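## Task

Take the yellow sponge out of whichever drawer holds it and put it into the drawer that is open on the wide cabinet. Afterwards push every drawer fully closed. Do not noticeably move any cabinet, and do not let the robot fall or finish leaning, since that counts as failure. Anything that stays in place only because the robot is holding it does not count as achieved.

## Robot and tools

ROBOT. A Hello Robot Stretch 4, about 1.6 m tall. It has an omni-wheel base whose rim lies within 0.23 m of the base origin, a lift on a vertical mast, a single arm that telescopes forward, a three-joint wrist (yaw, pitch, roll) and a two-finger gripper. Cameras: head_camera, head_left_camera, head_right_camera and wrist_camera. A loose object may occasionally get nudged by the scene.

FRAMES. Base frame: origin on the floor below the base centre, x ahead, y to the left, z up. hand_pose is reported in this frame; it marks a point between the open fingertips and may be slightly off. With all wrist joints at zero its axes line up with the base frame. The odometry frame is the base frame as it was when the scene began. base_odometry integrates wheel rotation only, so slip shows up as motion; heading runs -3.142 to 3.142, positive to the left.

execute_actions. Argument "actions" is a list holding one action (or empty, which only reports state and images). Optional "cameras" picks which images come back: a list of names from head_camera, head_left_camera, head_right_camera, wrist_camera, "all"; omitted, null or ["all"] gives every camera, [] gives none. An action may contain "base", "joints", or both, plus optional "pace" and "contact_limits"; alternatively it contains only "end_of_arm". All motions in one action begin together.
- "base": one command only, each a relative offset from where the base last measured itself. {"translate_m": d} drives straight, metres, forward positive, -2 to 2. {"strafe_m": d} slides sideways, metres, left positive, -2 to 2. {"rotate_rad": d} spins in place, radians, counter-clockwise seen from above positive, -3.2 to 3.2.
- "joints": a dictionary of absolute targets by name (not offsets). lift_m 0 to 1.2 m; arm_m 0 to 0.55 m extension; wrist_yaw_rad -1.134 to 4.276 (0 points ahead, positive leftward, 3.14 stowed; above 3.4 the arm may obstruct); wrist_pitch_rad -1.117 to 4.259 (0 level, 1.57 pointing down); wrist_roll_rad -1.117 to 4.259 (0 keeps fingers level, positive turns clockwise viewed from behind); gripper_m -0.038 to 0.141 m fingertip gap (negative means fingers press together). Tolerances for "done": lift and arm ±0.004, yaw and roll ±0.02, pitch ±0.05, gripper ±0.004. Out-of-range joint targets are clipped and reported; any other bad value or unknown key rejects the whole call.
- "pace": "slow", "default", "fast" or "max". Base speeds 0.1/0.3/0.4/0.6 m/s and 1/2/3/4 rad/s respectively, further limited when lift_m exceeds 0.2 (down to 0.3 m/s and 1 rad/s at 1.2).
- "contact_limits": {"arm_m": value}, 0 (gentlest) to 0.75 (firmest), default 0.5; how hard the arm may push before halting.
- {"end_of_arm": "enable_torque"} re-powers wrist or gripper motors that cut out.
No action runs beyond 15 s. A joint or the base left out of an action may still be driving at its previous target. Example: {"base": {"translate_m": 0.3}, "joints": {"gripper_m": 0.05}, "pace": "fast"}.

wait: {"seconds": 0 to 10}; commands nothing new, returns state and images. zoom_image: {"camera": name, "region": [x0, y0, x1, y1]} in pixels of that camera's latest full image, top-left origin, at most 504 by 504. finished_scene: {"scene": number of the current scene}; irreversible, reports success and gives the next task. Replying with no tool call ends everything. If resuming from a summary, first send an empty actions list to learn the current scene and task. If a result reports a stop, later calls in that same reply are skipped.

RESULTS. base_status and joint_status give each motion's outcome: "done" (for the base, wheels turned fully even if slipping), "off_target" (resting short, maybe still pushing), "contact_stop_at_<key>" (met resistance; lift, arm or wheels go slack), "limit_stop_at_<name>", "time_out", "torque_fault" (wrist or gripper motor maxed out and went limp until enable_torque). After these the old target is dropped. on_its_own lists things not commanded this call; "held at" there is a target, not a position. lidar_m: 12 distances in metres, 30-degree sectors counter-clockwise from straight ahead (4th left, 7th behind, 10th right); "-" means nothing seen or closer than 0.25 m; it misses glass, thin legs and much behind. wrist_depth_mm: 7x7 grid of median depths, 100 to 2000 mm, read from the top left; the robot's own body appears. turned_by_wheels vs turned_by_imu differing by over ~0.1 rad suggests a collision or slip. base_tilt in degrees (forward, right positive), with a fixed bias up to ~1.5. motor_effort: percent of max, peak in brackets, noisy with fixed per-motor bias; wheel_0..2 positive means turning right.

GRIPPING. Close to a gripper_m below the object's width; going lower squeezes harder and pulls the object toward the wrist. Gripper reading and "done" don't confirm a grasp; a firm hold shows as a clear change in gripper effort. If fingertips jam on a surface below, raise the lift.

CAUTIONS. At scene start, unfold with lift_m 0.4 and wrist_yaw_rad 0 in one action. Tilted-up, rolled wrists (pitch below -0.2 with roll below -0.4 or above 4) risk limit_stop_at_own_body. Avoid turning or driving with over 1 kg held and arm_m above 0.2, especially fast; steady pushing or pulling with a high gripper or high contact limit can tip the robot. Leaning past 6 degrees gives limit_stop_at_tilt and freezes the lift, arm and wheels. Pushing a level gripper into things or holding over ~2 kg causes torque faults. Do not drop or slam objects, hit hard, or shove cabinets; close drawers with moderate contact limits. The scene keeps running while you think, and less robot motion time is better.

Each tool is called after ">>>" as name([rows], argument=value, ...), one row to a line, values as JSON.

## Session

>>> execute_actions(actions=[])

Scene clock: 0.00 s.
base_odometry: x=+0.000 y=+0.000 heading=+0.000 (m, m, rad; odometry frame)
turned_by_wheels: +0.000 (rad since the last result)
turned_by_imu: +0.000 (rad since the last result)
base_tilt: forward=-0.7 right=-0.4 (deg)
lidar_m: 0.74 0.89 1.78 1.78 2.17 1.20 1.20 2.44 2.20 2.29 1.79 0.72
base_status: not commanded
joint_positions: lift_m=+0.206 arm_m=+0.003 wrist_yaw_rad=+3.071 wrist_pitch_rad=-0.005 wrist_roll_rad=+0.018 gripper_m=+0.057
joint_status: not commanded
motor_effort: lift_m=+21 arm_m=-1 wrist_yaw_rad=-2 wrist_pitch_rad=-5 wrist_roll_rad=+0 gripper_m=-3 wheel_0=+1 wheel_1=+0 wheel_2=-1 (%)
hand_pose: x=-0.1080 y=+0.1076 z=+0.3856 quat_wxyz=(+0.035, +0.003, +0.009, +0.999) (m; base frame)
wrist_depth_mm: 135 138 - - - - 1921 / 106 138 - - - - 1921 / 110 137 - - - - 1983 / 126 146 - 1397 - - 1921 / - - - 1708 - - 1983 / 1537 1537 196 1618 202 1576 1618 / 1025 917 1025 160 960 1025 1060
pictures: head_camera, head_left_camera, head_right_camera, wrist_camera
Images, in order (width x height): head_camera 420x560, head_left_camera 420x672, head_right_camera 420x672, wrist_camera 616x392.

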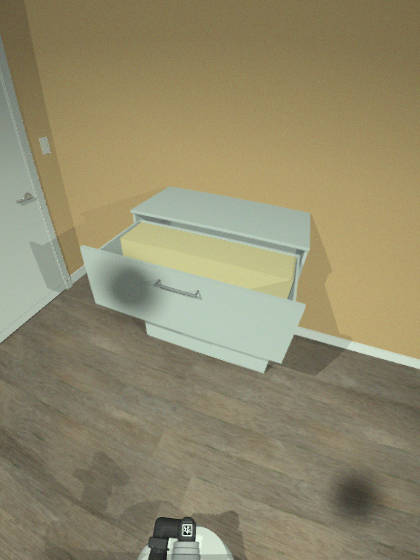

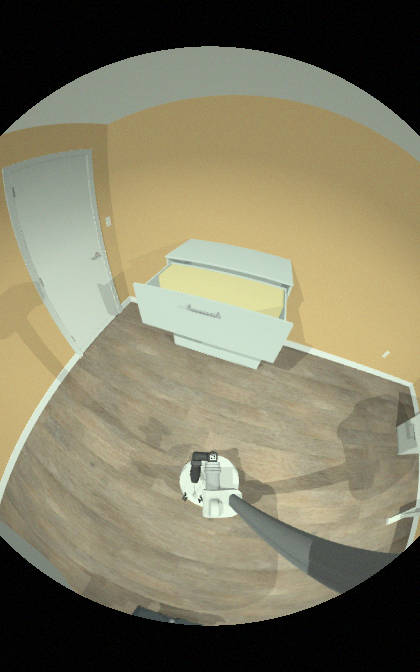

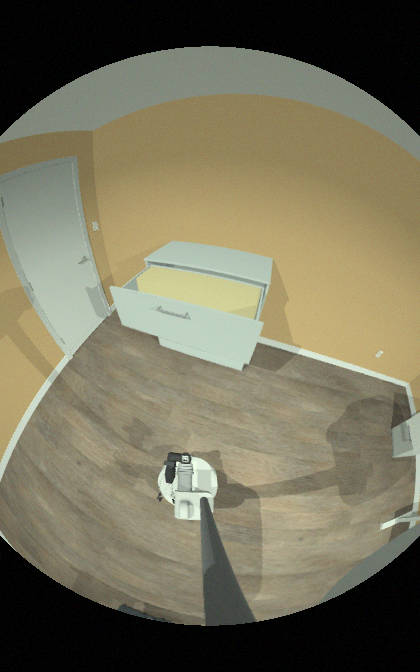

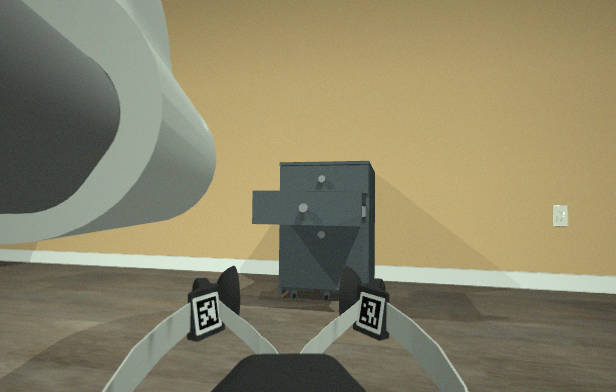

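>>> execute_actions([
  {"joints":{"lift_m":0.5},"base":{"rotate_rad":2.9}},
], cameras=[])

>>> execute_actions([
  {"joints":{"lift_m":0.8,"wrist_yaw_rad":0,"wrist_pitch_rad":1.3,"gripper_m":0.12},"base":{"translate_m":0.4}},
])

Scene clock: 3.60 s.
base_odometry: x=+0.000 y=+0.000 heading=+2.900 (m, m, rad; odometry frame)
turned_by_wheels: +2.900 (rad since the last result)
turned_by_imu: +2.929 (rad since the last result)
base_tilt: forward=-0.8 right=-0.4 (deg)
lidar_m: 1.18 2.31 2.17 2.21 2.08 1.61 0.73 0.80 1.85 1.79 1.90 2.15
base_status: done
joint_positions: lift_m=+0.500 arm_m=+0.003 wrist_yaw_rad=+3.071 wrist_pitch_rad=-0.005 wrist_roll_rad=+0.018 gripper_m=+0.057
joint_status: all done
motor_effort: lift_m=+25(25) arm_m=-1(1) wrist_yaw_rad=-2(1) wrist_pitch_rad=-6(6) wrist_roll_rad=+0(0) gripper_m=-2(3) wheel_0=-2(8) wheel_1=+0(8) wheel_2=-1(10) (%)
hand_pose: x=-0.1080 y=+0.1076 z=+0.6791 quat_wxyz=(+0.035, +0.003, +0.009, +0.999) (m; base frame)
wrist_depth_mm: 135 138 1756 1808 1756 1756 1756 / 106 138 1756 1756 1708 1756 1756 / 110 137 866 854 1808 1756 1708 / 126 146 854 866 1708 1708 1756 / 1255 1229 1229 1255 1661 1756 1756 / 1229 1229 196 1229 202 1708 1708 / 1229 1229 1229 160 1618 1708 1708
pictures: none
No camera images: the call's "cameras" was empty. Leave "cameras" out to get every camera's image.

Scene clock: 6.43 s.
base_odometry: x=-0.388 y=+0.096 heading=+2.900 (m, m, rad; odometry frame)
turned_by_wheels: +0.000 (rad since the last result)
turned_by_imu: -0.001 (rad since the last result)
base_tilt: forward=-0.5 right=-0.2 (deg)
lidar_m: 0.78 0.91 2.11 2.09 2.38 2.04 1.13 1.24 1.90 1.83 1.97 1.74
base_status: done
joint_positions: lift_m=+0.800 arm_m=+0.003 wrist_yaw_rad=+0.000 wrist_pitch_rad=+1.301 wrist_roll_rad=+0.018 gripper_m=+0.120
joint_status: all done
motor_effort: lift_m=+25(26) arm_m=-1(1) wrist_yaw_rad=-3(8) wrist_pitch_rad=-1(5) wrist_roll_rad=+0(0) gripper_m=+2(9) wheel_0=+1(7) wheel_1=+0(6) wheel_2=+0(10) (%)
hand_pose: x=+0.2506 y=-0.0874 z=+0.6998 quat_wxyz=(+0.796, +0.007, +0.605, -0.005) (m; base frame)
wrist_depth_mm: 1098 1118 1118 1118 1118 1182 1160 / 1025 1042 1025 1078 1098 1078 1118 / 991 991 991 1008 1025 1042 1078 / 946 946 976 976 976 991 1025 / 904 891 917 946 960 960 976 / 866 206 891 891 199 917 917 / 831 831 654 139 866 878 891
pictures: head_camera, head_left_camera, head_right_camera, wrist_camera
Images, in order (width x height): head_camera 420x560, head_left_camera 420x672, head_right_camera 420x672, wrist_camera 616x392.

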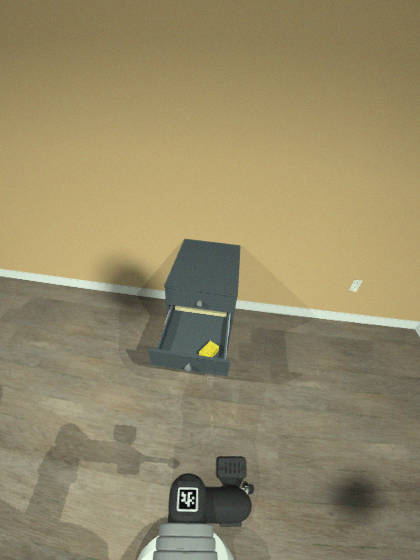

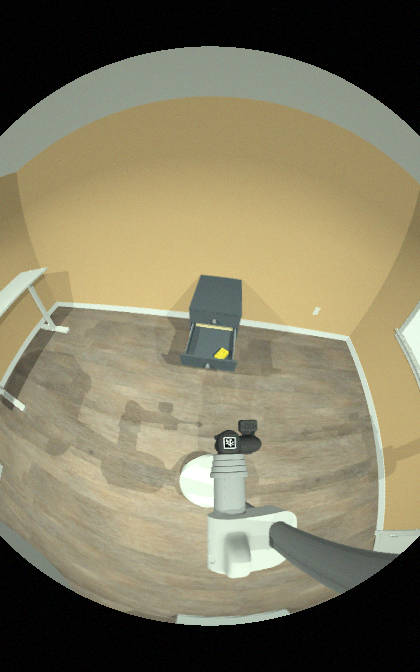

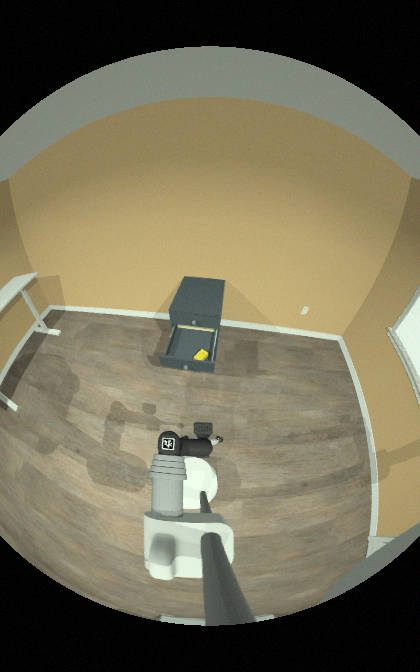

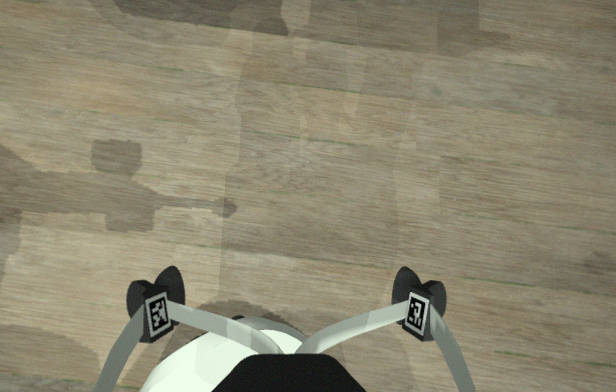

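>>> execute_actions([
  {"base":{"rotate_rad":-0.16},"joints":{"wrist_pitch_rad":1.57,"arm_m":0.2}},
], cameras=[])

>>> execute_actions([
  {"base":{"strafe_m":0.2}},
], cameras=[])

>>> execute_actions([
  {"base":{"translate_m":0.25},"joints":{"arm_m":0.4}},
], cameras=["head_camera","wrist_camera"])

Scene clock: 9.43 s.
base_odometry: x=-0.388 y=+0.096 heading=+2.740 (m, m, rad; odometry frame)
turned_by_wheels: -0.160 (rad since the last result)
turned_by_imu: -0.163 (rad since the last result)
base_tilt: forward=-0.6 right=-0.4 (deg)
lidar_m: 0.78 0.83 2.20 2.07 2.37 2.13 1.14 1.19 1.98 1.84 1.90 1.82
base_status: done
joint_positions: lift_m=+0.800 arm_m=+0.199 wrist_yaw_rad=+0.000 wrist_pitch_rad=+1.570 wrist_roll_rad=+0.018 gripper_m=+0.120
joint_status: all done
motor_effort: lift_m=+24(25) arm_m=+4(3) wrist_yaw_rad=-1(3) wrist_pitch_rad=+1(6) wrist_roll_rad=+0(0) gripper_m=+0(1) wheel_0=+1(8) wheel_1=-2(5) wheel_2=-1(6) (%)
hand_pose: x=+0.3704 y=-0.0874 z=+0.6893 quat_wxyz=(+0.707, +0.006, +0.707, -0.006) (m; base frame)
wrist_depth_mm: 891 891 917 946 931 931 946 / 891 904 917 904 931 946 960 / 891 904 931 917 917 946 946 / 878 904 904 917 917 960 946 / 878 904 904 917 917 931 931 / 866 206 759 904 199 946 960 / 878 891 691 139 917 931 946
pictures: none
No camera images: the call's "cameras" was empty. Leave "cameras" out to get every camera's image.

Scene clock: 11.37 s.
base_odometry: x=-0.467 y=-0.088 heading=+2.740 (m, m, rad; odometry frame)
turned_by_wheels: +0.000 (rad since the last result)
turned_by_imu: -0.001 (rad since the last result)
base_tilt: forward=-0.8 right=-0.3 (deg)
lidar_m: 0.79 1.77 1.99 1.88 2.18 2.12 1.18 1.20 2.17 2.04 2.07 1.83
base_status: done
joint_positions: lift_m=+0.800 arm_m=+0.199 wrist_yaw_rad=+0.000 wrist_pitch_rad=+1.570 wrist_roll_rad=+0.018 gripper_m=+0.120
joint_status: not commanded
motor_effort: lift_m=+25(24) arm_m=+4(4) wrist_yaw_rad=-2(2) wrist_pitch_rad=+2(2) wrist_roll_rad=+0(0) gripper_m=-1(4) wheel_0=+0(11) wheel_1=+0(9) wheel_2=+0(2) (%)
hand_pose: x=+0.3704 y=-0.0874 z=+0.6893 quat_wxyz=(+0.707, +0.006, +0.707, -0.006) (m; base frame)
wrist_depth_mm: 891 904 904 931 946 931 946 / 891 904 917 917 931 946 946 / 891 891 917 917 931 946 960 / 891 891 904 917 917 931 946 / 891 878 904 931 931 931 946 / 891 207 741 917 199 946 946 / 878 891 691 140 917 931 931
pictures: none
No camera images: the call's "cameras" was empty. Leave "cameras" out to get every camera's image.

Scene clock: 13.67 s.
base_odometry: x=-0.697 y=+0.009 heading=+2.740 (m, m, rad; odometry frame)
turned_by_wheels: +0.000 (rad since the last result)
turned_by_imu: -0.001 (rad since the last result)
base_tilt: forward=-0.6 right=-0.2 (deg)
lidar_m: 0.50 0.59 2.00 1.91 2.31 2.39 1.42 1.46 2.16 2.02 2.08 0.58
base_status: done
joint_positions: lift_m=+0.800 arm_m=+0.399 wrist_yaw_rad=+0.000 wrist_pitch_rad=+1.570 wrist_roll_rad=+0.018 gripper_m=+0.120
joint_status: all done
motor_effort: lift_m=+24(25) arm_m=+4(5) wrist_yaw_rad=-2(1) wrist_pitch_rad=+1(1) wrist_roll_rad=+0(0) gripper_m=+2(1) wheel_0=+2(8) wheel_1=+0(6) wheel_2=+0(10) (%)
hand_pose: x=+0.5704 y=-0.0874 z=+0.6893 quat_wxyz=(+0.707, +0.006, +0.707, -0.006) (m; base frame)
wrist_depth_mm: 904 521 521 525 931 931 960 / 891 517 521 530 931 946 960 / 891 512 521 525 946 931 946 / 891 512 517 521 917 946 946 / 878 508 517 525 931 931 946 / 878 206 904 917 199 917 960 / 878 891 904 139 917 931 946
pictures: head_camera, wrist_camera
Images, in order (width x height): head_camera 420x560, wrist_camera 616x392.

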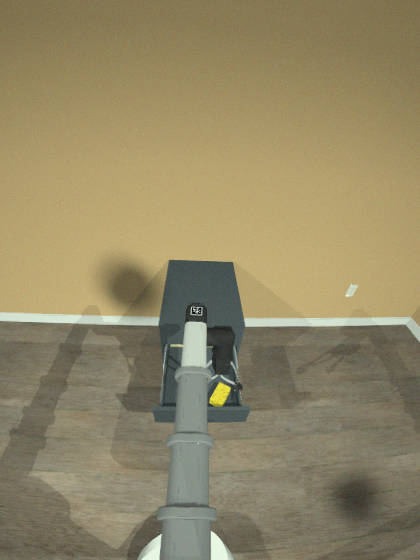

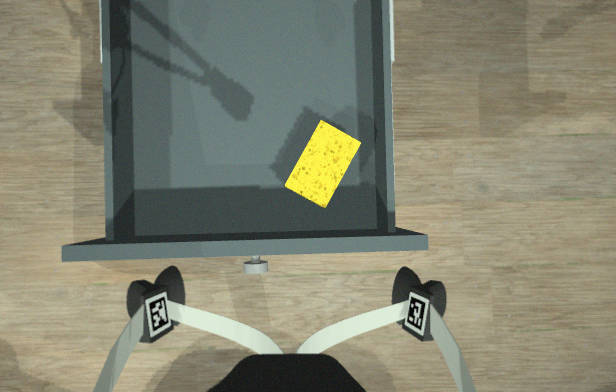

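>>> execute_actions([
  {"base":{"strafe_m":-0.025},"joints":{"arm_m":0.49,"wrist_roll_rad":0.48,"gripper_m":0.095,"lift_m":0.62}},
], cameras=["wrist_camera"])

Scene clock: 16.87 s.
base_odometry: x=-0.687 y=+0.032 heading=+2.740 (m, m, rad; odometry frame)
turned_by_wheels: +0.000 (rad since the last result)
turned_by_imu: -0.001 (rad since the last result)
base_tilt: forward=-0.7 right=-0.3 (deg)
lidar_m: 0.53 0.56 1.99 1.92 2.31 2.37 1.42 1.46 2.15 2.00 2.06 0.58
base_status: done
joint_positions: lift_m=+0.620 arm_m=+0.489 wrist_yaw_rad=+0.000 wrist_pitch_rad=+1.570 wrist_roll_rad=+0.480 gripper_m=+0.095
joint_status: all done
motor_effort: lift_m=+14(24) arm_m=+4(4) wrist_yaw_rad=-2(2) wrist_pitch_rad=+1(0) wrist_roll_rad=+1(2) gripper_m=-1(4) wheel_0=-1(11) wheel_1=+1(5) wheel_2=+0(1) (%)
hand_pose: x=+0.6604 y=-0.0874 z=+0.5102 quat_wxyz=(+0.687, +0.168, +0.687, -0.168) (m; base frame)
wrist_depth_mm: 334 338 342 343 759 768 768 / 334 338 343 345 750 759 768 / 332 336 342 343 750 768 768 / 329 336 340 298 347 750 768 / 330 332 338 298 345 759 768 / 330 332 340 340 203 255 759 / 327 330 334 154 242 750 759
pictures: wrist_camera
Images, in order (width x height): wrist_camera 616x392.

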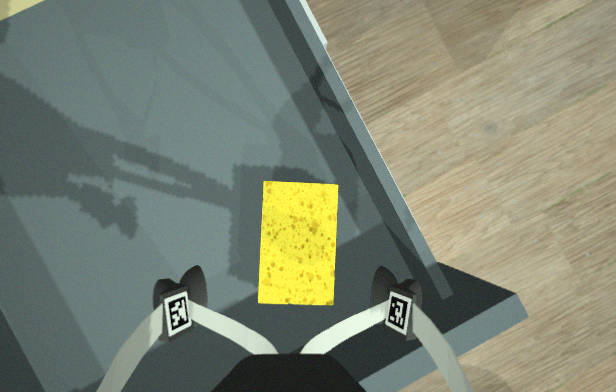

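>>> execute_actions([
  {"joints":{"gripper_m":0.085,"lift_m":0.54},"pace":"slow"},
], cameras=["wrist_camera"])

Scene clock: 19.70 s.
base_odometry: x=-0.687 y=+0.032 heading=+2.740 (m, m, rad; odometry frame)
turned_by_wheels: +0.000 (rad since the last result)
turned_by_imu: -0.001 (rad since the last result)
base_tilt: forward=-0.7 right=-0.3 (deg)
lidar_m: 0.54 0.57 2.00 1.92 2.32 2.39 1.42 1.46 2.17 2.00 2.06 0.56
base_status: not commanded
joint_positions: lift_m=+0.540 arm_m=+0.489 wrist_yaw_rad=+0.000 wrist_pitch_rad=+1.570 wrist_roll_rad=+0.480 gripper_m=+0.085
joint_status: all done
motor_effort: lift_m=+14(15) arm_m=+4(4) wrist_yaw_rad=-2(2) wrist_pitch_rad=+1(1) wrist_roll_rad=+1(1) gripper_m=+0(2) wheel_0=-1(1) wheel_1=+1(1) wheel_2=+0(0) (%)
hand_pose: x=+0.6604 y=-0.0874 z=+0.4302 quat_wxyz=(+0.687, +0.168, +0.687, -0.168) (m; base frame)
wrist_depth_mm: 256 258 262 264 668 683 683 / 254 258 260 264 668 676 683 / 253 258 260 264 253 676 683 / 254 256 260 218 264 668 676 / 253 256 258 217 266 668 676 / 253 255 208 216 196 230 676 / 252 255 257 155 232 188 171
pictures: wrist_camera
Images, in order (width x height): wrist_camera 616x392.

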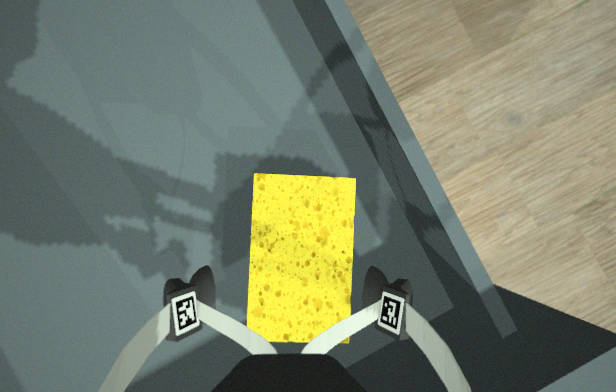

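>>> execute_actions([
  {"base":{"strafe_m":-0.01},"pace":"slow"},
], cameras=[])

>>> execute_actions([
  {"joints":{"lift_m":0.51},"pace":"slow"},
], cameras=["wrist_camera"])

>>> execute_actions([
  {"joints":{"gripper_m":0.02}},
], cameras=[])

>>> execute_actions([
  {"joints":{"lift_m":0.75}},
], cameras=["wrist_camera"])

Scene clock: 21.90 s.
base_odometry: x=-0.683 y=+0.041 heading=+2.740 (m, m, rad; odometry frame)
turned_by_wheels: +0.000 (rad since the last result)
turned_by_imu: -0.001 (rad since the last result)
base_tilt: forward=-0.7 right=-0.2 (deg)
lidar_m: 0.54 0.56 2.01 1.93 2.33 2.38 1.42 1.42 2.11 1.97 2.04 0.58
base_status: done
joint_positions: lift_m=+0.540 arm_m=+0.489 wrist_yaw_rad=+0.000 wrist_pitch_rad=+1.570 wrist_roll_rad=+0.480 gripper_m=+0.085
joint_status: not commanded
motor_effort: lift_m=+13(13) arm_m=+4(4) wrist_yaw_rad=-2(2) wrist_pitch_rad=+1(1) wrist_roll_rad=+1(1) gripper_m=-3(5) wheel_0=+4(5) wheel_1=-1(6) wheel_2=+0(1) (%)
hand_pose: x=+0.6604 y=-0.0874 z=+0.4302 quat_wxyz=(+0.687, +0.168, +0.687, -0.168) (m; base frame)
wrist_depth_mm: 255 258 262 255 668 683 683 / 255 257 262 264 668 676 683 / 254 257 260 264 260 676 683 / 254 258 258 218 257 676 683 / 253 257 258 217 264 676 683 / 253 254 209 217 197 227 676 / 252 254 257 154 231 188 172
pictures: none
No camera images: the call's "cameras" was empty. Leave "cameras" out to get every camera's image.

Scene clock: 22.97 s.
base_odometry: x=-0.683 y=+0.041 heading=+2.740 (m, m, rad; odometry frame)
turned_by_wheels: +0.000 (rad since the last result)
turned_by_imu: +0.000 (rad since the last result)
base_tilt: forward=-0.8 right=-0.4 (deg)
lidar_m: 0.53 0.57 2.00 1.93 2.34 2.40 1.40 1.46 2.15 1.99 2.05 0.59
base_status: not commanded
joint_positions: lift_m=+0.511 arm_m=+0.489 wrist_yaw_rad=-0.001 wrist_pitch_rad=+1.573 wrist_roll_rad=+0.480 gripper_m=+0.085
joint_status: all done
motor_effort: lift_m=+1(14) arm_m=+4(4) wrist_yaw_rad=+0(0) wrist_pitch_rad=-8(10) wrist_roll_rad=+1(1) gripper_m=-5(3) wheel_0=+4(4) wheel_1=-1(1) wheel_2=+0(0) (%)
hand_pose: x=+0.6595 y=-0.0874 z=+0.4012 quat_wxyz=(+0.686, +0.168, +0.688, -0.168) (m; base frame)
wrist_depth_mm: 234 237 240 224 654 661 661 / 235 236 240 242 640 647 654 / 234 236 239 242 217 654 661 / 233 236 236 196 227 654 654 / 232 235 236 195 242 647 654 / 231 233 193 195 193 207 654 / 230 232 235 147 232 183 173
pictures: wrist_camera
Images, in order (width x height): wrist_camera 616x392.

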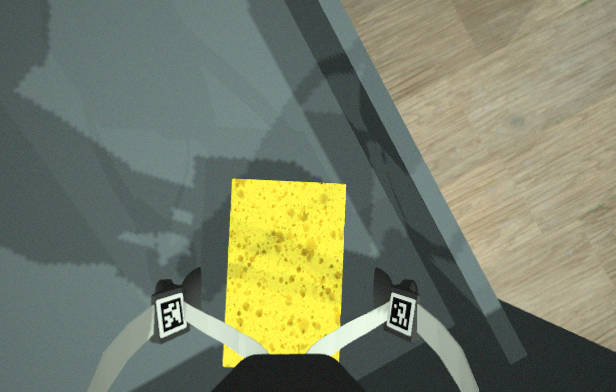

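Scene clock: 24.43 s.
base_odometry: x=-0.683 y=+0.041 heading=+2.740 (m, m, rad; odometry frame)
turned_by_wheels: +0.000 (rad since the last result)
turned_by_imu: -0.001 (rad since the last result)
base_tilt: forward=-0.5 right=-0.2 (deg)
lidar_m: 0.54 0.58 1.99 1.92 2.33 2.38 1.42 1.47 2.12 1.99 2.05 0.59
base_status: not commanded
joint_positions: lift_m=+0.511 arm_m=+0.489 wrist_yaw_rad=+0.000 wrist_pitch_rad=+1.568 wrist_roll_rad=+0.480 gripper_m=+0.020
joint_status: all done
motor_effort: lift_m=+12(12) arm_m=+4(4) wrist_yaw_rad=-2(1) wrist_pitch_rad=+6(7) wrist_roll_rad=+0(1) gripper_m=-15(7) wheel_0=+4(4) wheel_1=-1(1) wheel_2=+0(0) (%)
hand_pose: x=+0.6609 y=-0.0874 z=+0.4003 quat_wxyz=(+0.688, +0.168, +0.686, -0.168) (m; base frame)
wrist_depth_mm: 228 231 234 225 634 647 654 / 227 230 233 235 640 647 654 / 226 229 232 235 207 647 654 / 225 229 230 187 226 654 647 / 225 229 230 187 236 640 647 / 225 227 185 187 188 199 640 / 224 227 228 186 228 177 171
pictures: none
No camera images: the call's "cameras" was empty. Leave "cameras" out to get every camera's image.

Scene clock: 26.50 s.
base_odometry: x=-0.683 y=+0.041 heading=+2.740 (m, m, rad; odometry frame)
turned_by_wheels: +0.000 (rad since the last result)
turned_by_imu: -0.001 (rad since the last result)
base_tilt: forward=-0.6 right=-0.3 (deg)
lidar_m: 0.51 0.56 2.02 1.90 2.34 2.37 1.42 1.46 2.11 1.96 2.04 0.57
base_status: not commanded
joint_positions: lift_m=+0.750 arm_m=+0.489 wrist_yaw_rad=+0.000 wrist_pitch_rad=+1.570 wrist_roll_rad=+0.480 gripper_m=+0.020
joint_status: all done
motor_effort: lift_m=+25(26) arm_m=+4(4) wrist_yaw_rad=-1(2) wrist_pitch_rad=+1(5) wrist_roll_rad=+1(1) gripper_m=-14(14) wheel_0=+4(4) wheel_1=+0(0) wheel_2=+0(0) (%)
hand_pose: x=+0.6605 y=-0.0874 z=+0.6393 quat_wxyz=(+0.687, +0.168, +0.687, -0.168) (m; base frame)
wrist_depth_mm: 272 320 469 891 878 891 917 / 310 462 469 854 878 904 917 / 459 466 466 469 878 891 891 / 455 462 469 188 878 891 891 / 449 459 462 187 477 878 904 / 452 455 185 187 188 878 891 / 831 436 375 185 866 891 904
pictures: wrist_camera
Images, in order (width x height): wrist_camera 616x392.

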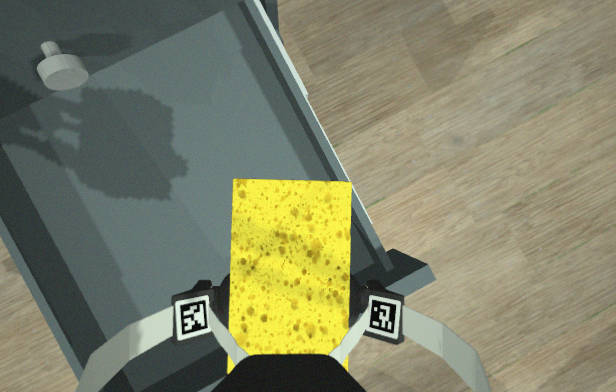

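>>> execute_actions([
  {"base":{"strafe_m":-0.07},"joints":{"arm_m":0.0}},
], cameras=[])

>>> execute_actions([
  {"joints":{"wrist_yaw_rad":1.57,"wrist_pitch_rad":0,"wrist_roll_rad":0},"base":{"translate_m":0.1}},
], cameras=[])

>>> execute_actions([
  {"joints":{"lift_m":0.23}},
], cameras=["head_camera"])

>>> execute_actions([
  {"joints":{"arm_m":0.55},"pace":"slow","contact_limits":{"arm_m":0.3}},
], cameras=["head_camera","head_left_camera"])

Scene clock: 30.97 s.
base_odometry: x=-0.656 y=+0.106 heading=+2.740 (m, m, rad; odometry frame)
turned_by_wheels: +0.000 (rad since the last result)
turned_by_imu: -0.001 (rad since the last result)
base_tilt: forward=-0.6 right=-0.2 (deg)
lidar_m: 0.54 0.58 1.99 2.00 2.39 2.36 1.42 1.42 2.06 1.87 1.95 1.55
base_status: done
joint_positions: lift_m=+0.750 arm_m=+0.003 wrist_yaw_rad=+0.000 wrist_pitch_rad=+1.570 wrist_roll_rad=+0.480 gripper_m=+0.020
joint_status: all done
joint sent to its limit — the command would take arm_m past its lower limit, so that joint was sent only as far as its limit.
motor_effort: lift_m=+25(25) arm_m=-4(6) wrist_yaw_rad=-2(2) wrist_pitch_rad=+0(1) wrist_roll_rad=+0(1) gripper_m=-12(17) wheel_0=+2(11) wheel_1=+0(10) wheel_2=+0(0) (%)
hand_pose: x=+0.1744 y=-0.0874 z=+0.6393 quat_wxyz=(+0.687, +0.168, +0.687, -0.168) (m; base frame)
wrist_depth_mm: 469 854 878 878 891 904 917 / 842 854 854 866 891 904 904 / 831 842 854 866 878 904 904 / 854 854 854 189 891 891 904 / 831 831 647 188 878 904 891 / 831 842 185 187 189 891 891 / 831 854 634 186 759 891 891
pictures: none
No camera images: the call's "cameras" was empty. Leave "cameras" out to get every camera's image.

Scene clock: 32.50 s.
base_odometry: x=-0.748 y=+0.145 heading=+2.740 (m, m, rad; odometry frame)
turned_by_wheels: +0.000 (rad since the last result)
turned_by_imu: -0.001 (rad since the last result)
base_tilt: forward=-0.7 right=-0.2 (deg)
lidar_m: 0.43 0.35 0.33 2.01 2.05 2.51 1.52 1.55 2.04 1.90 1.97 0.48
base_status: done
joint_positions: lift_m=+0.750 arm_m=+0.003 wrist_yaw_rad=+1.570 wrist_pitch_rad=+0.003 wrist_roll_rad=+0.000 gripper_m=+0.020
joint_status: all done
motor_effort: lift_m=+25(25) arm_m=-4(4) wrist_yaw_rad=-1(6) wrist_pitch_rad=-8(12) wrist_roll_rad=+0(2) gripper_m=-19(15) wheel_0=+2(6) wheel_1=+1(7) wheel_2=+0(8) (%)
hand_pose: x=+0.2619 y=+0.2884 z=+0.9269 quat_wxyz=(+0.708, -0.001, +0.001, +0.707) (m; base frame)
wrist_depth_mm: - - - - - - 1397 / - - - - - 1983 1397 / - - - - - 1983 1366 / - - - 188 - 1983 1366 / - - - 187 - 1921 1397 / - - 186 187 187 1921 1397 / - 1921 1921 186 - 1756 1366
pictures: none
No camera images: the call's "cameras" was empty. Leave "cameras" out to get every camera's image.

Scene clock: 35.50 s.
base_odometry: x=-0.748 y=+0.145 heading=+2.740 (m, m, rad; odometry frame)
turned_by_wheels: +0.000 (rad since the last result)
turned_by_imu: -0.001 (rad since the last result)
base_tilt: forward=-0.7 right=-0.2 (deg)
lidar_m: 0.44 0.47 0.35 2.00 2.06 2.49 1.53 1.53 2.05 1.91 1.98 0.49
base_status: not commanded
joint_positions: lift_m=+0.230 arm_m=+0.003 wrist_yaw_rad=+1.570 wrist_pitch_rad=+0.003 wrist_roll_rad=+0.000 gripper_m=+0.020
joint_status: all done
motor_effort: lift_m=+14(23) arm_m=-4(4) wrist_yaw_rad=+0(0) wrist_pitch_rad=-7(7) wrist_roll_rad=+0(1) gripper_m=-14(18) wheel_0=+2(2) wheel_1=+1(0) wheel_2=+0(0) (%)
hand_pose: x=+0.2619 y=+0.2884 z=+0.4079 quat_wxyz=(+0.708, -0.001, +0.001, +0.707) (m; base frame)
wrist_depth_mm: - - - - - - 1430 / - - - - - - 1397 / - - - - - 1921 1366 / - - - 189 - 1983 1430 / - - - 187 - 1983 1397 / 1537 1576 186 187 188 1661 1336 / 1025 891 904 186 1025 991 1098
pictures: head_camera
Images, in order (width x height): head_camera 420x560.

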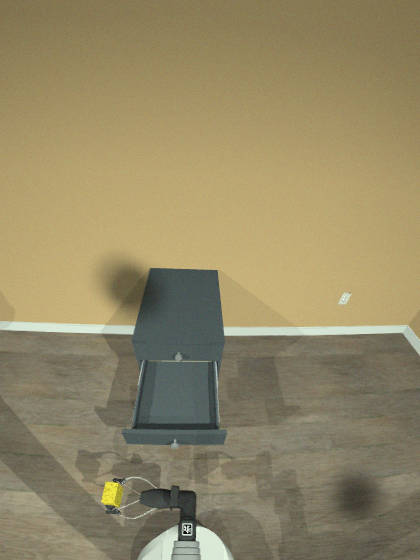

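Scene clock: 41.40 s.
base_odometry: x=-0.748 y=+0.145 heading=+2.741 (m, m, rad; odometry frame)
turned_by_wheels: +0.000 (rad since the last result)
turned_by_imu: -0.002 (rad since the last result)
base_tilt: forward=-0.7 right=-0.2 (deg)
lidar_m: 0.76 0.75 1.90 2.00 2.06 2.51 1.52 1.54 2.05 1.91 1.97 1.46
base_status: not commanded
joint_positions: lift_m=+0.230 arm_m=+0.491 wrist_yaw_rad=+1.582 wrist_pitch_rad=+0.004 wrist_roll_rad=+0.000 gripper_m=+0.020
joint_status: arm_m contact_stop (moved +0.487 of +0.547)
on_its_own: arm_m is slack since a contact_stop (your +0.550 is given up); wrist_yaw_rad is at rest, and its effort (-36) is outside its rest range (-13 to +13)
motor_effort: lift_m=+17(17) arm_m=+0(19) wrist_yaw_rad=-36(71) wrist_pitch_rad=-12(15) wrist_roll_rad=-1(5) gripper_m=-21(15) wheel_0=+3(3) wheel_1=+4(7) wheel_2=-1(11) (%)
contact_limits: arm_m 0.3
hand_pose: x=+0.7457 y=+0.2895 z=+0.4072 quat_wxyz=(+0.703, -0.001, +0.002, +0.711) (m; base frame)
wrist_depth_mm: - - - - 200 118 - / - - - - 197 117 - / - - - - 195 116 - / - - - 190 193 115 - / - - 186 189 191 115 - / 1499 1397 184 188 181 114 - / 991 891 185 185 187 114 -
pictures: head_camera, head_left_camera
Images, in order (width x height): head_camera 420x560, head_left_camera 420x672.

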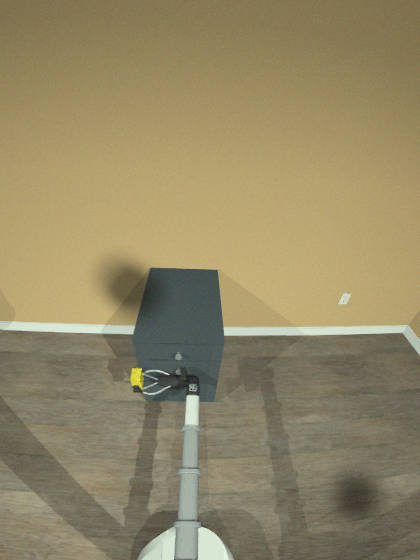

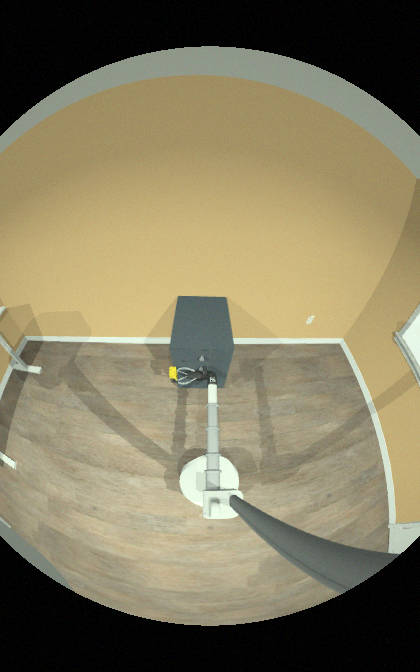

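>>> execute_actions([
  {"joints":{"arm_m":0.0,"lift_m":0.6}},
], cameras=[])

>>> execute_actions([
  {"base":{"rotate_rad":-3.11},"joints":{"wrist_yaw_rad":0,"wrist_pitch_rad":1.57}},
], cameras=[])

>>> execute_actions([
  {"base":{"strafe_m":0.45}},
], cameras=[])

>>> execute_actions([
  {"base":{"translate_m":0.7},"joints":{"lift_m":1.18}},
])

Scene clock: 45.37 s.
base_odometry: x=-0.748 y=+0.145 heading=+2.741 (m, m, rad; odometry frame)
turned_by_wheels: +0.000 (rad since the last result)
turned_by_imu: -0.002 (rad since the last result)
base_tilt: forward=-0.6 right=-0.1 (deg)
lidar_m: 0.74 0.36 0.32 1.99 2.06 2.50 1.51 1.54 2.04 1.88 1.96 1.45
base_status: not commanded
joint_positions: lift_m=+0.600 arm_m=+0.003 wrist_yaw_rad=+1.570 wrist_pitch_rad=+0.003 wrist_roll_rad=+0.000 gripper_m=+0.020
joint_status: all done
joint sent to its limit — the command would take arm_m past its lower limit, so that joint was sent only as far as its limit.
motor_effort: lift_m=+25(26) arm_m=-4(5) wrist_yaw_rad=-2(36) wrist_pitch_rad=-6(12) wrist_roll_rad=-1(1) gripper_m=-15(24) wheel_0=+2(3) wheel_1=+2(4) wheel_2=-1(1) (%)
hand_pose: x=+0.2619 y=+0.2884 z=+0.7770 quat_wxyz=(+0.707, -0.001, +0.001, +0.707) (m; base frame)
wrist_depth_mm: - - - - - - 1430 / - - - - - - 1366 / - - - - - 1983 1397 / - - - 187 - 1983 1397 / - - - 187 - 1863 1397 / - - 186 187 188 1921 1397 / 1863 1618 1661 186 1863 1756 1366
pictures: none
No camera images: the call's "cameras" was empty. Leave "cameras" out to get every camera's image.

Scene clock: 48.20 s.
base_odometry: x=-0.748 y=+0.145 heading=-0.369 (m, m, rad; odometry frame)
turned_by_wheels: -3.109 (rad since the last result)
turned_by_imu: -3.144 (rad since the last result)
base_tilt: forward=-0.7 right=-0.3 (deg)
lidar_m: 1.50 1.53 2.03 1.87 1.96 1.44 0.77 0.81 1.93 2.02 2.09 2.48
base_status: done
joint_positions: lift_m=+0.600 arm_m=+0.003 wrist_yaw_rad=+0.000 wrist_pitch_rad=+1.570 wrist_roll_rad=+0.000 gripper_m=+0.020
joint_status: all done
motor_effort: lift_m=+24(25) arm_m=-4(4) wrist_yaw_rad=-2(10) wrist_pitch_rad=+0(6) wrist_roll_rad=+0(0) gripper_m=-18(20) wheel_0=+4(7) wheel_1=+1(5) wheel_2=+2(7) (%)
hand_pose: x=+0.1744 y=-0.0874 z=+0.4894 quat_wxyz=(+0.707, +0.000, +0.707, +0.000) (m; base frame)
wrist_depth_mm: 699 707 715 723 732 750 750 / 707 707 715 723 732 732 732 / 691 715 723 715 732 732 732 / 699 707 715 188 723 732 741 / 699 699 492 188 715 732 741 / 691 484 185 187 188 732 741 / 699 488 492 186 715 732 723
pictures: none
No camera images: the call's "cameras" was empty. Leave "cameras" out to get every camera's image.

Scene clock: 51.03 s.
base_odometry: x=-0.585 y=+0.564 heading=-0.369 (m, m, rad; odometry frame)
turned_by_wheels: +0.000 (rad since the last result)
turned_by_imu: -0.002 (rad since the last result)
base_tilt: forward=-0.6 right=-0.5 (deg)
lidar_m: 1.46 1.54 1.54 1.43 1.49 1.45 1.26 0.87 1.94 2.47 2.86 2.46
base_status: done
joint_positions: lift_m=+0.600 arm_m=+0.003 wrist_yaw_rad=+0.000 wrist_pitch_rad=+1.570 wrist_roll_rad=+0.000 gripper_m=+0.020
joint_status: not commanded
motor_effort: lift_m=+24(24) arm_m=-4(4) wrist_yaw_rad=-2(2) wrist_pitch_rad=+1(0) wrist_roll_rad=+0(0) gripper_m=-17(13) wheel_0=-1(10) wheel_1=-2(10) wheel_2=+0(2) (%)
hand_pose: x=+0.1744 y=-0.0874 z=+0.4894 quat_wxyz=(+0.707, +0.000, +0.707, +0.000) (m; base frame)
wrist_depth_mm: 699 715 715 732 732 741 750 / 707 699 707 723 732 741 741 / 699 707 715 715 732 732 741 / 699 699 707 189 723 732 741 / 691 699 492 187 732 732 732 / 699 488 185 188 189 723 741 / 691 488 488 185 723 732 741
pictures: none
No camera images: the call's "cameras" was empty. Leave "cameras" out to get every camera's image.

Scene clock: 54.87 s.
base_odometry: x=+0.068 y=+0.312 heading=-0.369 (m, m, rad; odometry frame)
turned_by_wheels: +0.000 (rad since the last result)
turned_by_imu: -0.002 (rad since the last result)
base_tilt: forward=-0.8 right=-0.4 (deg)
lidar_m: 0.75 0.80 1.55 1.46 1.53 2.05 1.52 1.58 2.58 2.47 2.38 0.79
base_status: done
joint_positions: lift_m=+1.180 arm_m=+0.003 wrist_yaw_rad=+0.000 wrist_pitch_rad=+1.570 wrist_roll_rad=+0.000 gripper_m=+0.020
joint_status: all done
motor_effort: lift_m=+25(27) arm_m=-4(4) wrist_yaw_rad=-2(2) wrist_pitch_rad=+2(1) wrist_roll_rad=+0(0) gripper_m=-18(16) wheel_0=+3(6) wheel_1=-1(5) wheel_2=-1(12) (%)
hand_pose: x=+0.1744 y=-0.0874 z=+1.0693 quat_wxyz=(+0.707, +0.000, +0.707, +0.000) (m; base frame)
wrist_depth_mm: 1255 1281 1308 1308 1336 1308 1366 / 1281 1281 1281 1308 1336 1366 1336 / 1281 1255 1308 1308 1308 1336 1336 / 1255 1281 1308 188 1336 1336 1336 / 1281 1255 1060 187 1336 1366 1366 / 1229 1281 185 187 188 1336 1308 / 1255 1255 1281 186 1281 1336 1336
pictures: head_camera, head_left_camera, head_right_camera, wrist_camera
Images, in order (width x height): head_camera 420x560, head_left_camera 420x672, head_right_camera 420x672, wrist_camera 616x392.

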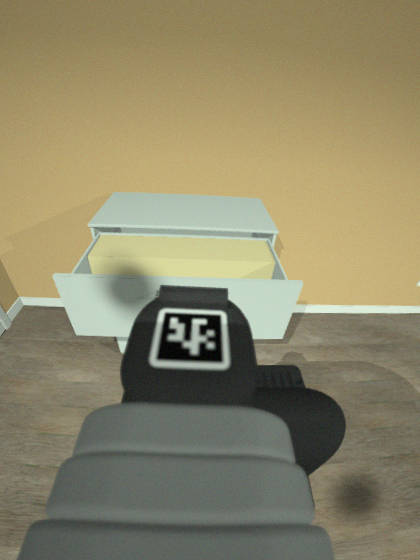

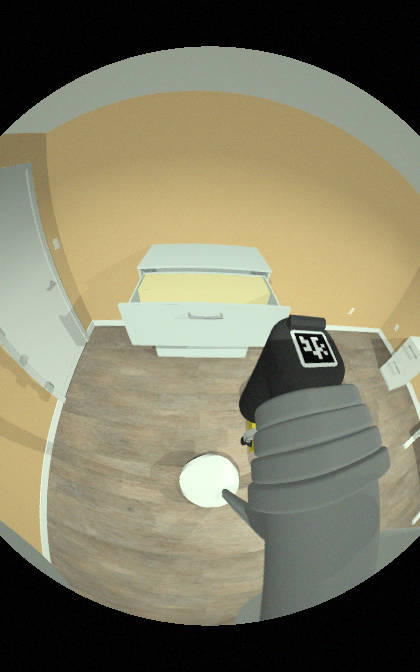

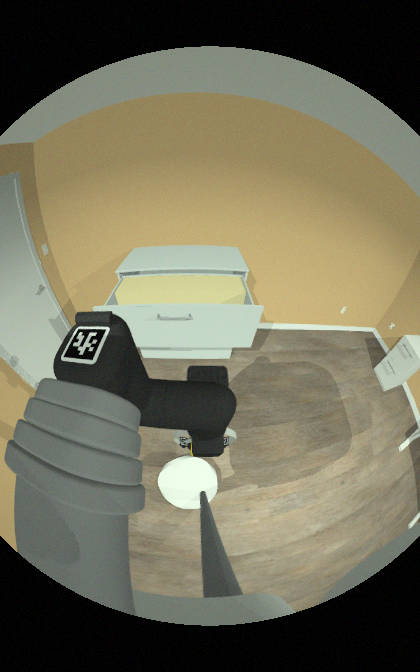

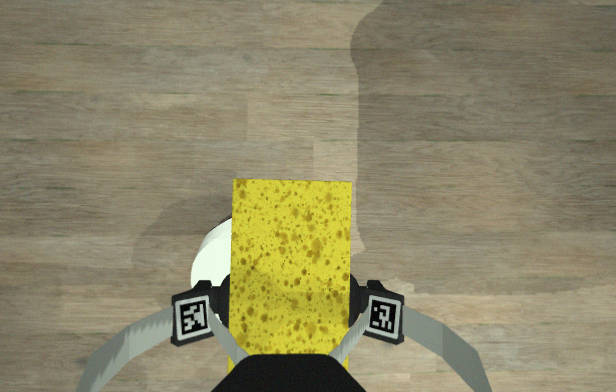

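>>> execute_actions([
  {"base":{"translate_m":0.2},"joints":{"arm_m":0.48}},
], cameras=["head_camera","wrist_camera"])

Scene clock: 57.77 s.
base_odometry: x=+0.254 y=+0.240 heading=-0.368 (m, m, rad; odometry frame)
turned_by_wheels: +0.000 (rad since the last result)
turned_by_imu: -0.001 (rad since the last result)
base_tilt: forward=-0.6 right=-0.1 (deg)
lidar_m: 0.53 0.58 1.54 1.49 1.55 2.03 1.74 1.74 2.58 2.52 2.12 0.59
base_status: done
joint_positions: lift_m=+1.180 arm_m=+0.479 wrist_yaw_rad=+0.000 wrist_pitch_rad=+1.570 wrist_roll_rad=+0.000 gripper_m=+0.020
joint_status: all done
motor_effort: lift_m=+25(25) arm_m=+4(5) wrist_yaw_rad=-3(3) wrist_pitch_rad=+1(1) wrist_roll_rad=+0(0) gripper_m=-17(18) wheel_0=+2(8) wheel_1=+1(6) wheel_2=+2(9) (%)
hand_pose: x=+0.6504 y=-0.0874 z=+1.0693 quat_wxyz=(+0.707, +0.000, +0.707, +0.000) (m; base frame)
wrist_depth_mm: 329 332 336 342 343 347 351 / 330 334 336 342 345 349 375 / 564 574 574 580 591 466 375 / 559 569 574 188 585 496 377 / 564 574 466 187 585 469 377 / 327 322 186 187 188 314 312 / 788 325 325 186 1281 1308 1336
pictures: head_camera, wrist_camera
Images, in order (width x height): head_camera 420x560, wrist_camera 616x392.

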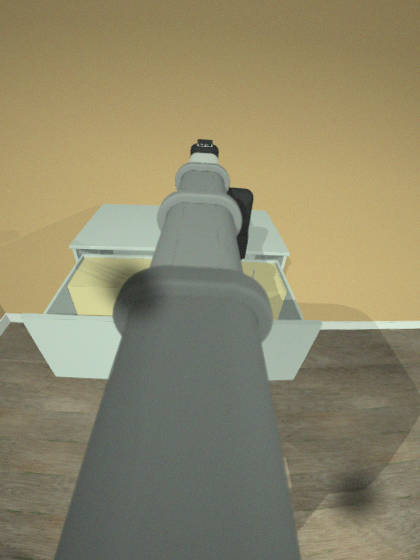

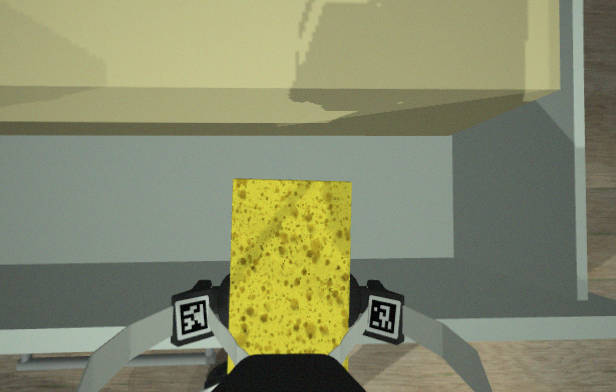

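>>> execute_actions([
  {"joints":{"arm_m":0.52},"pace":"slow"},
], cameras=[])

>>> execute_actions([
  {"joints":{"lift_m":0.87},"pace":"slow"},
], cameras=["wrist_camera"])

Scene clock: 60.17 s.
base_odometry: x=+0.254 y=+0.240 heading=-0.368 (m, m, rad; odometry frame)
turned_by_wheels: +0.000 (rad since the last result)
turned_by_imu: -0.001 (rad since the last result)
base_tilt: forward=-0.6 right=-0.1 (deg)
lidar_m: 0.54 0.58 1.56 1.48 1.52 2.01 1.75 1.77 2.60 2.52 2.12 0.60
base_status: not commanded
joint_positions: lift_m=+1.180 arm_m=+0.519 wrist_yaw_rad=+0.000 wrist_pitch_rad=+1.570 wrist_roll_rad=+0.000 gripper_m=+0.020
joint_status: all done
motor_effort: lift_m=+25(25) arm_m=+4(4) wrist_yaw_rad=-2(2) wrist_pitch_rad=+1(1) wrist_roll_rad=+0(0) gripper_m=-15(13) wheel_0=+2(2) wheel_1=+1(1) wheel_2=+2(2) (%)
hand_pose: x=+0.6904 y=-0.0874 z=+1.0693 quat_wxyz=(+0.707, +0.000, +0.707, +0.000) (m; base frame)
wrist_depth_mm: 330 332 336 340 342 347 355 / 327 332 336 338 343 347 355 / 377 379 384 389 392 397 394 / 564 569 574 189 591 496 375 / 564 569 574 187 585 500 375 / 466 459 185 187 188 439 375 / 304 276 277 186 296 289 296
pictures: none
No camera images: the call's "cameras" was empty. Leave "cameras" out to get every camera's image.

Scene clock: 63.27 s.
base_odometry: x=+0.254 y=+0.240 heading=-0.368 (m, m, rad; odometry frame)
turned_by_wheels: +0.000 (rad since the last result)
turned_by_imu: -0.001 (rad since the last result)
base_tilt: forward=-0.6 right=-0.4 (deg)
lidar_m: 0.54 0.59 1.55 1.50 1.54 2.04 1.74 1.78 2.63 2.50 2.11 0.59
base_status: not commanded
joint_positions: lift_m=+0.870 arm_m=+0.519 wrist_yaw_rad=+0.000 wrist_pitch_rad=+1.570 wrist_roll_rad=+0.000 gripper_m=+0.020
joint_status: all done
motor_effort: lift_m=+14(23) arm_m=+4(4) wrist_yaw_rad=-2(2) wrist_pitch_rad=+1(2) wrist_roll_rad=+1(0) gripper_m=-19(19) wheel_0=+2(2) wheel_1=+1(1) wheel_2=+2(2) (%)
hand_pose: x=+0.6904 y=-0.0874 z=+0.7602 quat_wxyz=(+0.707, +0.000, +0.707, +0.000) (m; base frame)
wrist_depth_mm: 137 137 137 138 138 139 140 / 201 202 202 204 205 206 208 / 265 267 271 273 278 279 282 / 264 267 268 189 276 278 282 / 264 266 267 187 273 278 282 / 264 266 186 187 188 278 282 / 263 264 264 185 273 274 278
pictures: wrist_camera
Images, in order (width x height): wrist_camera 616x392.

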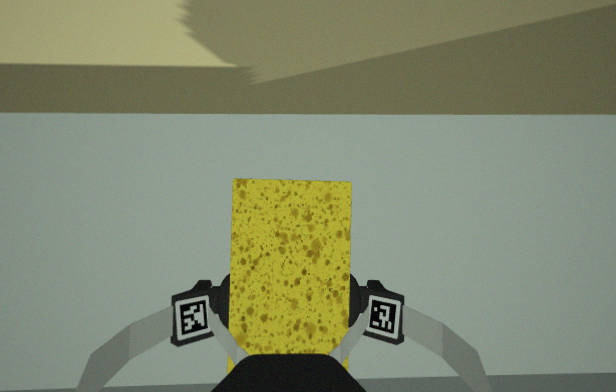

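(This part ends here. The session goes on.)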